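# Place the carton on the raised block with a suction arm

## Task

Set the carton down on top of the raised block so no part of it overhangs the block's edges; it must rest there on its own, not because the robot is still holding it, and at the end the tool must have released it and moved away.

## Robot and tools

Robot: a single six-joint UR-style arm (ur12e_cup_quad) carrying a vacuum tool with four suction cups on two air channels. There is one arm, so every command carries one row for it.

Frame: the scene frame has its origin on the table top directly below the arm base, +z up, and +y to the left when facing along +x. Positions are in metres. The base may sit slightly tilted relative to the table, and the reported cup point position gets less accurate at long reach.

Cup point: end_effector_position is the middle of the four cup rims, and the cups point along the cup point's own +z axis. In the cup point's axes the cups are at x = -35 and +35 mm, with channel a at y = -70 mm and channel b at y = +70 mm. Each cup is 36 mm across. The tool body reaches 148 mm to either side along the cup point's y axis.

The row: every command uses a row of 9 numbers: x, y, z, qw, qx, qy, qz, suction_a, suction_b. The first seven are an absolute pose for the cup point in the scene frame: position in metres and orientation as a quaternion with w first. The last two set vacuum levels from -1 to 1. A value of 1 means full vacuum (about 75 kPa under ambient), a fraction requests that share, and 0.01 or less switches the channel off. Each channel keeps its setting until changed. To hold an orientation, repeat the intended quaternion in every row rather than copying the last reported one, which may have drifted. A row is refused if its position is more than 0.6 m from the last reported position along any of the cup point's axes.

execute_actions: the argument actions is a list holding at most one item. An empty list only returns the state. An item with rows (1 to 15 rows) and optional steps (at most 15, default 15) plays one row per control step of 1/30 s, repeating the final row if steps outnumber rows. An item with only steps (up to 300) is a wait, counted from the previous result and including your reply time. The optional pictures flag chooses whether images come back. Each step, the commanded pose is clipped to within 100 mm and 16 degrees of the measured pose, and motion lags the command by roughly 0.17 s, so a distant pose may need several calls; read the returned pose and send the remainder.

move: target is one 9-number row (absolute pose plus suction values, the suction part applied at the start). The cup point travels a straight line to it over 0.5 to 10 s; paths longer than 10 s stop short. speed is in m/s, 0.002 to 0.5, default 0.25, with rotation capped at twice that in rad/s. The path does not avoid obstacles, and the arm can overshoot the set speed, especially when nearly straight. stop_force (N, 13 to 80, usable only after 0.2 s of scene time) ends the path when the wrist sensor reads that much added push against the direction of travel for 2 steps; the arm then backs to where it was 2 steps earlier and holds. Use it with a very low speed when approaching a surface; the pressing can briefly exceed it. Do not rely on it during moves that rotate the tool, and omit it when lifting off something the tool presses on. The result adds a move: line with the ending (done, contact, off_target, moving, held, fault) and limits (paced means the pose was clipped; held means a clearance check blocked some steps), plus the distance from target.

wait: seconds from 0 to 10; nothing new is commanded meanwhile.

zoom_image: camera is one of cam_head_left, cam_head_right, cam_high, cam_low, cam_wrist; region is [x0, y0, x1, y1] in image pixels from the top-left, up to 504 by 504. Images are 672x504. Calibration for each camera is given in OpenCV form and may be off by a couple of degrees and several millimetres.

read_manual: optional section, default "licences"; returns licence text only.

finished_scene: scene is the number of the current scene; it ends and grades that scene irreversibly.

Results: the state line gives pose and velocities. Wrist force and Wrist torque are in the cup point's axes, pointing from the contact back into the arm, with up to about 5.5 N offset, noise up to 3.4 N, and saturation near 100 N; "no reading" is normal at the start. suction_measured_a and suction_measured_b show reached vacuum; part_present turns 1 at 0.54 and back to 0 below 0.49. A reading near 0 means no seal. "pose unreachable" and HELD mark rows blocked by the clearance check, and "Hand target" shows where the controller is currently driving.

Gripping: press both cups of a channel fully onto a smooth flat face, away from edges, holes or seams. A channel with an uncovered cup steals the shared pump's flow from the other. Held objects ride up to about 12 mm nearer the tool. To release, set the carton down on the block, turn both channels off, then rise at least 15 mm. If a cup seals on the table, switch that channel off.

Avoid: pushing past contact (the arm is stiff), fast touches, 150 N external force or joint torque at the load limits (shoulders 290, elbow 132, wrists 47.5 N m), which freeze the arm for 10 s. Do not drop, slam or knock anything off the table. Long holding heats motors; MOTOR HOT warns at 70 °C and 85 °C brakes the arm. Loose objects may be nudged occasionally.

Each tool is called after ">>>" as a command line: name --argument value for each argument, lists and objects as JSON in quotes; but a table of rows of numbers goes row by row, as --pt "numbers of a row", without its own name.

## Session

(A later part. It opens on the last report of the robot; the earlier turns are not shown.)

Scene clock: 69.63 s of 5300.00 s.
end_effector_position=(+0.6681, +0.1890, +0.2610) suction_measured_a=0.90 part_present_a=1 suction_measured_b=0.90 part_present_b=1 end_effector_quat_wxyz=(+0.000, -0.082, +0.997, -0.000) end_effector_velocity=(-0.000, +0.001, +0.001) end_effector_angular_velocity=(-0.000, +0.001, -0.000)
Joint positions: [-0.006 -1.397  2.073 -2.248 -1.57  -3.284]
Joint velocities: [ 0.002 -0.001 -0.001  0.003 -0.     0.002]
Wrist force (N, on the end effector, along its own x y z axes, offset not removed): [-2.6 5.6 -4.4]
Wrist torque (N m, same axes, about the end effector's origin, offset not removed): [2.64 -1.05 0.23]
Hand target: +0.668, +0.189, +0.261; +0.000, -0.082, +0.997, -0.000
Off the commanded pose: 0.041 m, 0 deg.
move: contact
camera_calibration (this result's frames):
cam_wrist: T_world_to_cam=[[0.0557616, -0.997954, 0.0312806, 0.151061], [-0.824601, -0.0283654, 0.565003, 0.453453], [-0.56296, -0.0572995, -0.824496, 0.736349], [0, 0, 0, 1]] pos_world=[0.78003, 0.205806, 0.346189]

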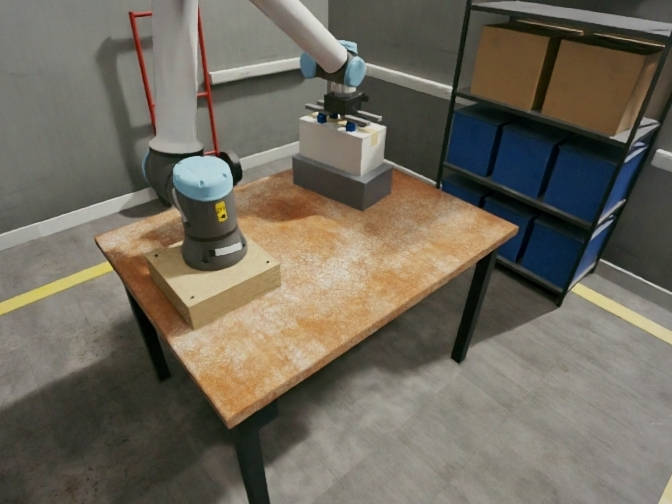

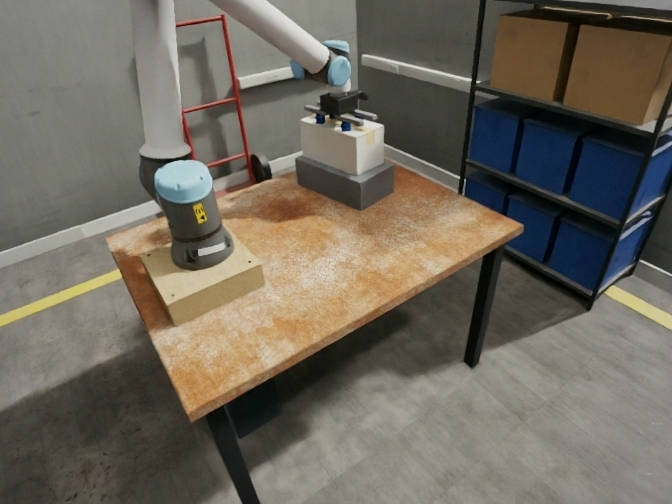

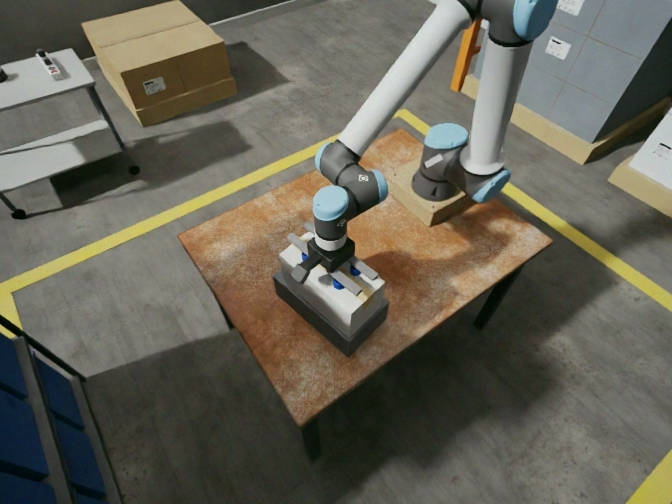

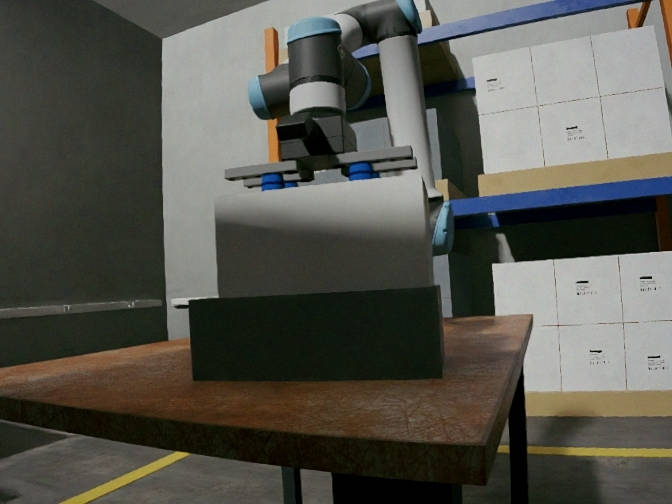

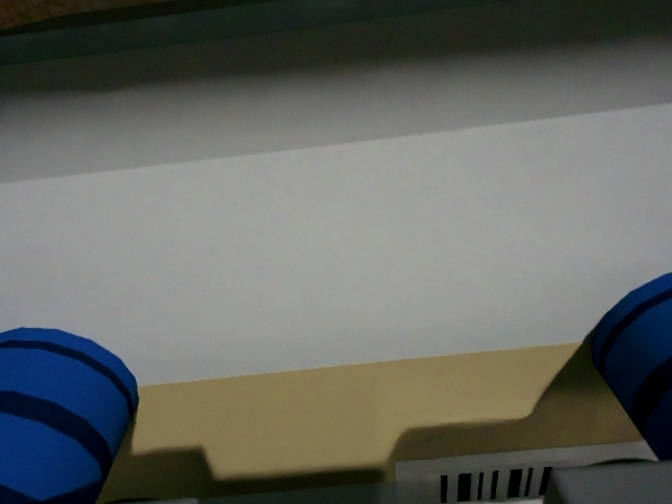

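>>> execute_actions --actions '[{"rows": [[0.668, 0.189, 0.263, 0, -0.0819, 0.9966, 0, 0, 0], [0.668, 0.189, 0.265, 0, -0.0819, 0.9966, 0, 0, 0], [0.668, 0.189, 0.267, 0, -0.0819, 0.9966, 0, 0, 0], [0.668, 0.189, 0.269, 0, -0.0819, 0.9966, 0, 0, 0], [0.668, 0.189, 0.271, 0, -0.0819, 0.9966, 0, 0, 0], [0.668, 0.189, 0.273, 0, -0.0819, 0.9966, 0, 0, 0], [0.668, 0.189, 0.275, 0, -0.0819, 0.9966, 0, 0, 0], [0.668, 0.189, 0.277, 0, -0.0819, 0.9966, 0, 0, 0], [0.668, 0.189, 0.279, 0, -0.0819, 0.9966, 0, 0, 0], [0.668, 0.189, 0.281, 0, -0.0819, 0.9966, 0, 0, 0], [0.668, 0.189, 0.283, 0, -0.0819, 0.9966, 0, 0, 0], [0.668, 0.189, 0.285, 0, -0.0819, 0.9966, 0, 0, 0], [0.668, 0.189, 0.287, 0, -0.0819, 0.9966, 0, 0, 0], [0.668, 0.189, 0.289, 0, -0.0819, 0.9966, 0, 0, 0], [0.668, 0.189, 0.291, 0, -0.0819, 0.9966, 0, 0, 0]], "steps": 15}]' --pictures false

>>> move --target '[0.668, 0.189, 0.34, 0, -0.0819, 0.9966, 0, 0, 0]' --speed 0.08

>>> move --target '[0.6, -0.15, 0.45, 0, -0.0819, 0.9966, 0, 0, 0]' --speed 0.25

Scene clock: 82.33 s of 5300.00 s.
end_effector_position=(+0.6679, +0.1890, +0.2824) suction_measured_a=0.00 part_present_a=0 suction_measured_b=0.00 part_present_b=0 end_effector_quat_wxyz=(-0.000, -0.082, +0.997, +0.000) end_effector_velocity=(+0.001, +0.000, +0.059) end_effector_angular_velocity=(+0.002, -0.002, +0.003)
Joint positions: [-0.006 -1.421  2.055 -2.206 -1.57  -3.284]
Joint velocities: [ 0.    -0.064 -0.051  0.112  0.001 -0.003]
Wrist force (N, on the end effector, along its own x y z axes, offset not removed): [-2.3 5.0 -0.4]
Wrist torque (N m, same axes, about the end effector's origin, offset not removed): [0.76 0.40 0.04]
Hand target: +0.668, +0.189, +0.291; +0.000, -0.082, +0.997, -0.000
Off the commanded pose: 0.009 m, 0 deg.
Steps of this call (steps 1 to 366: nothing new was sent; steps 367 to 381: all 15 steps of this action). Readings (end_effector_position | what the end effector reports):
367: (+0.6681, +0.1890, +0.2613) | suction_measured_a=0.54 part_present_a=1 suction_measured_b=0.54 part_present_b=1
368: (+0.6682, +0.1890, +0.2617) | suction_measured_a=0.11 part_present_a=0 suction_measured_b=0.11 part_present_b=0
370: (+0.6685, +0.1890, +0.2639) | suction_measured_a=0.00 part_present_a=0 suction_measured_b=0.00 part_present_b=0
374: (+0.6681, +0.1890, +0.2695) | suction_measured_a=0.00 part_present_a=0 suction_measured_b=0.00 part_present_b=0
381: the state above

Scene clock: 83.80 s of 5300.00 s.
end_effector_position=(+0.6679, +0.1890, +0.3397) suction_measured_a=0.00 part_present_a=0 suction_measured_b=0.00 part_present_b=0 end_effector_quat_wxyz=(+0.000, -0.082, +0.997, +0.000) end_effector_velocity=(+0.001, -0.001, +0.003) end_effector_angular_velocity=(-0.000, -0.000, -0.002)
Joint positions: [-0.006 -1.478  2.001 -2.095 -1.57  -3.284]
Joint velocities: [-0.001 -0.002 -0.004  0.005 -0.     0.001]
Wrist force (N, on the end effector, along its own x y z axes, offset not removed): [3.3 2.5 -3.0]
Wrist torque (N m, same axes, about the end effector's origin, offset not removed): [0.29 -0.23 0.08]
Hand target: +0.668, +0.189, +0.340; +0.000, -0.082, +0.997, -0.000
Off the commanded pose: 0.000 m, 0 deg.
move: done
camera_calibration (this result's frames):
cam_wrist: T_world_to_cam=[[0.0557573, -0.997956, 0.0312332, 0.148664], [-0.824422, -0.0283705, 0.565264, 0.408586], [-0.563223, -0.057267, -0.824318, 0.80127], [0, 0, 0, 1]] pos_world=[0.779852, 0.205839, 0.424899]

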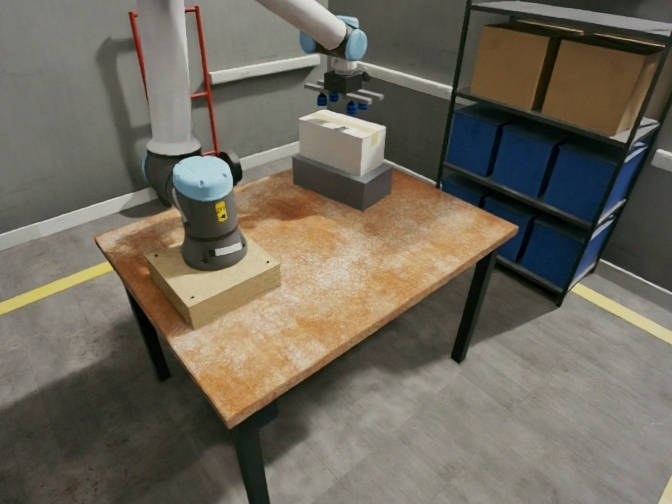

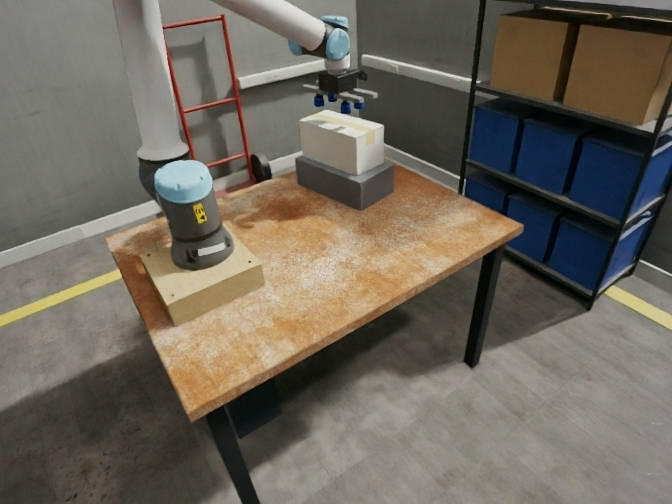

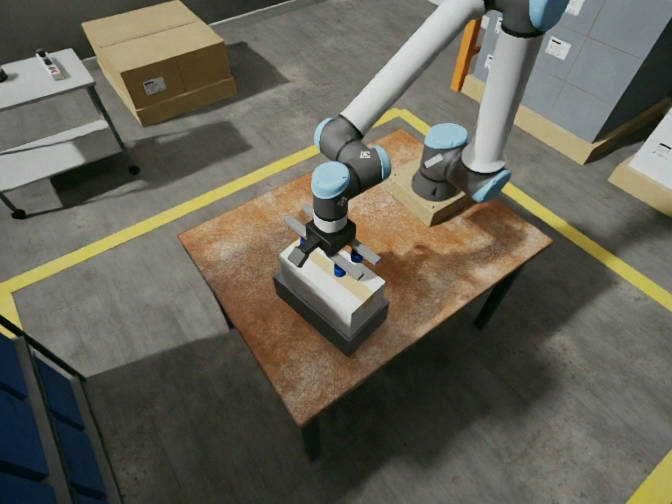

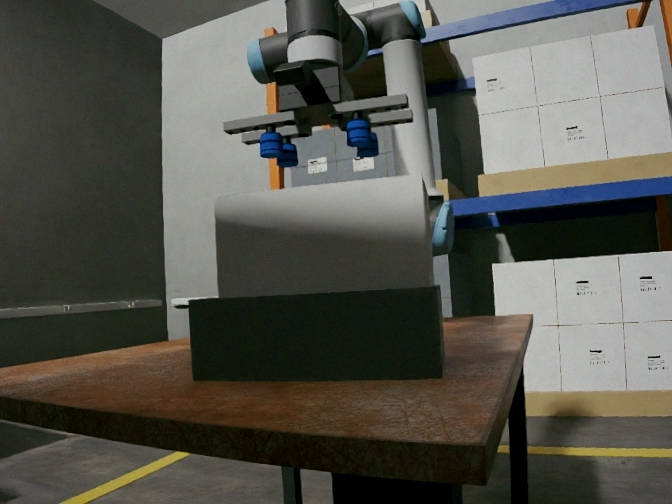

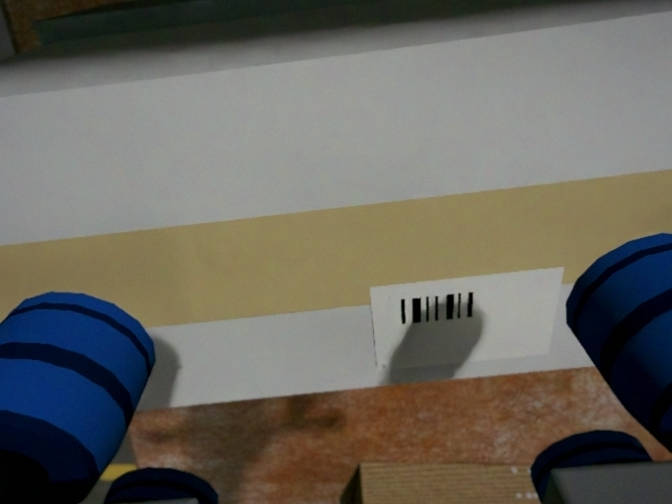

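Scene clock: 85.90 s of 5300.00 s.
end_effector_position=(+0.5997, -0.1501, +0.4500) suction_measured_a=0.00 part_present_a=0 suction_measured_b=0.00 part_present_b=0 end_effector_quat_wxyz=(-0.000, -0.082, +0.997, -0.000) end_effector_velocity=(+0.000, -0.002, +0.001) end_effector_angular_velocity=(+0.000, -0.001, +0.000)
Joint positions: [-0.559 -1.688  1.997 -1.88  -1.571 -3.837]
Joint velocities: [-0.003 -0.    -0.002  0.002  0.001 -0.003]
Wrist force (N, on the end effector, along its own x y z axes, offset not removed): [1.2 6.7 -2.1]
Wrist torque (N m, same axes, about the end effector's origin, offset not removed): [0.98 0.04 0.10]
Hand target: +0.600, -0.150, +0.450; -0.000, -0.082, +0.997, -0.000
Off the commanded pose: 0.000 m, 0 deg.
move: done
camera_calibration (this result's frames):
cam_wrist: T_world_to_cam=[[0.0557573, -0.997925, 0.0322093, -0.189806], [-0.824126, -0.0277872, 0.565724, 0.280108], [-0.563655, -0.0580877, -0.823965, 0.8343], [0, 0, 0, 1]] pos_world=[0.711685, -0.133166, 0.535085]

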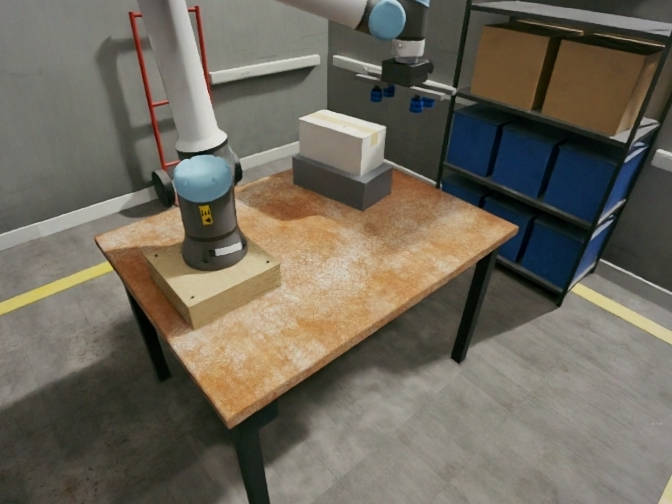

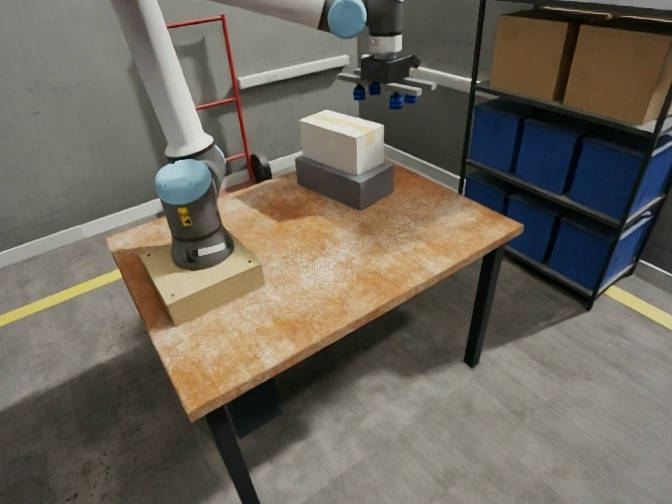

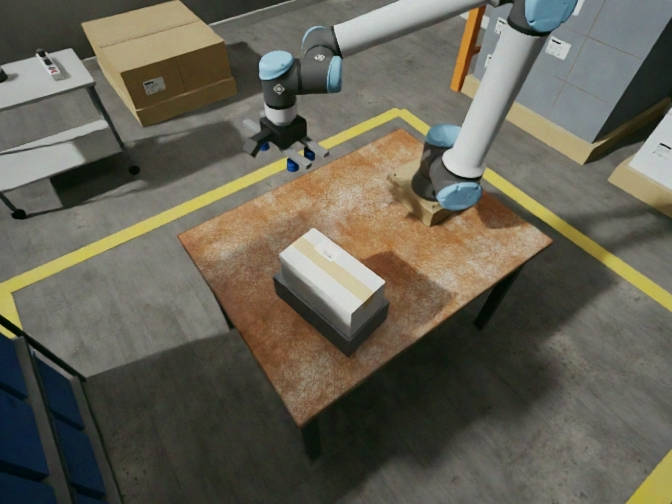

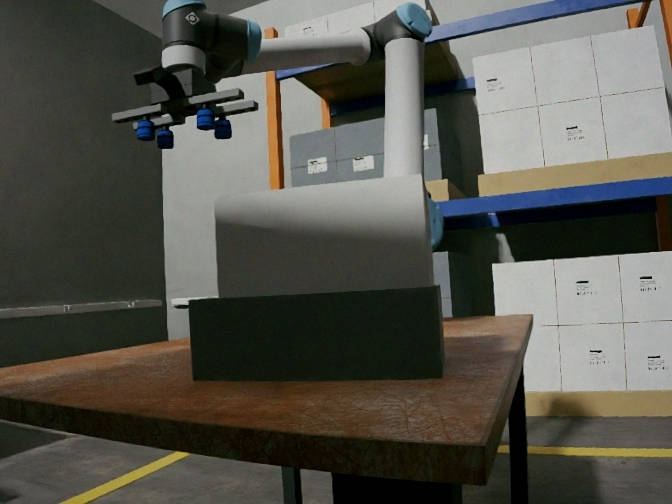

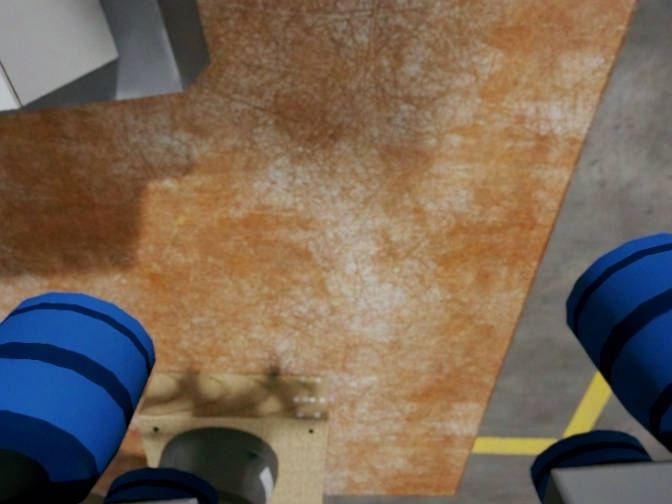

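>>> zoom_image --camera "cam_high" --region '[260, 220, 400, 365]'

>>> zoom_image --camera "cam_head_left" --region '[285, 105, 400, 215]'

Region (260, 220, 400, 365) of cam_high's 672x504 image, scaled by 3.476, with more detail than that image has; it fills the left 487 columns of this view, and the rest is white.

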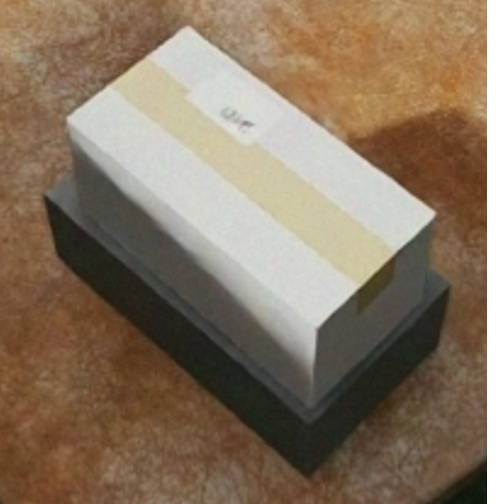

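Region (285, 105, 400, 215) of cam_head_left's 672x504 image, scaled by 4.383, with more detail than that image has; it fills the top 482 rows of this view, and the rest is white.

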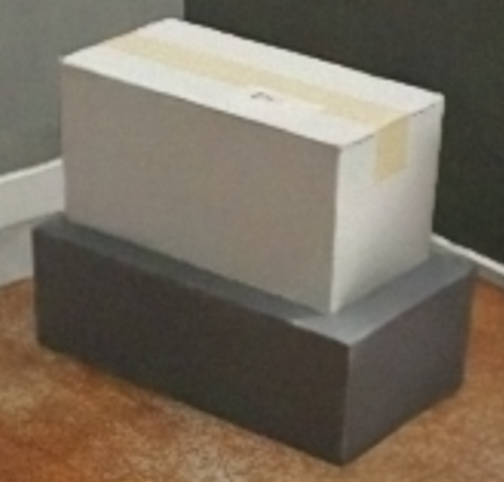

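Margins show on all four sides, so the carton is fully on the block.

>>> finished_scene --scene 2

The scene is finished: the task was done.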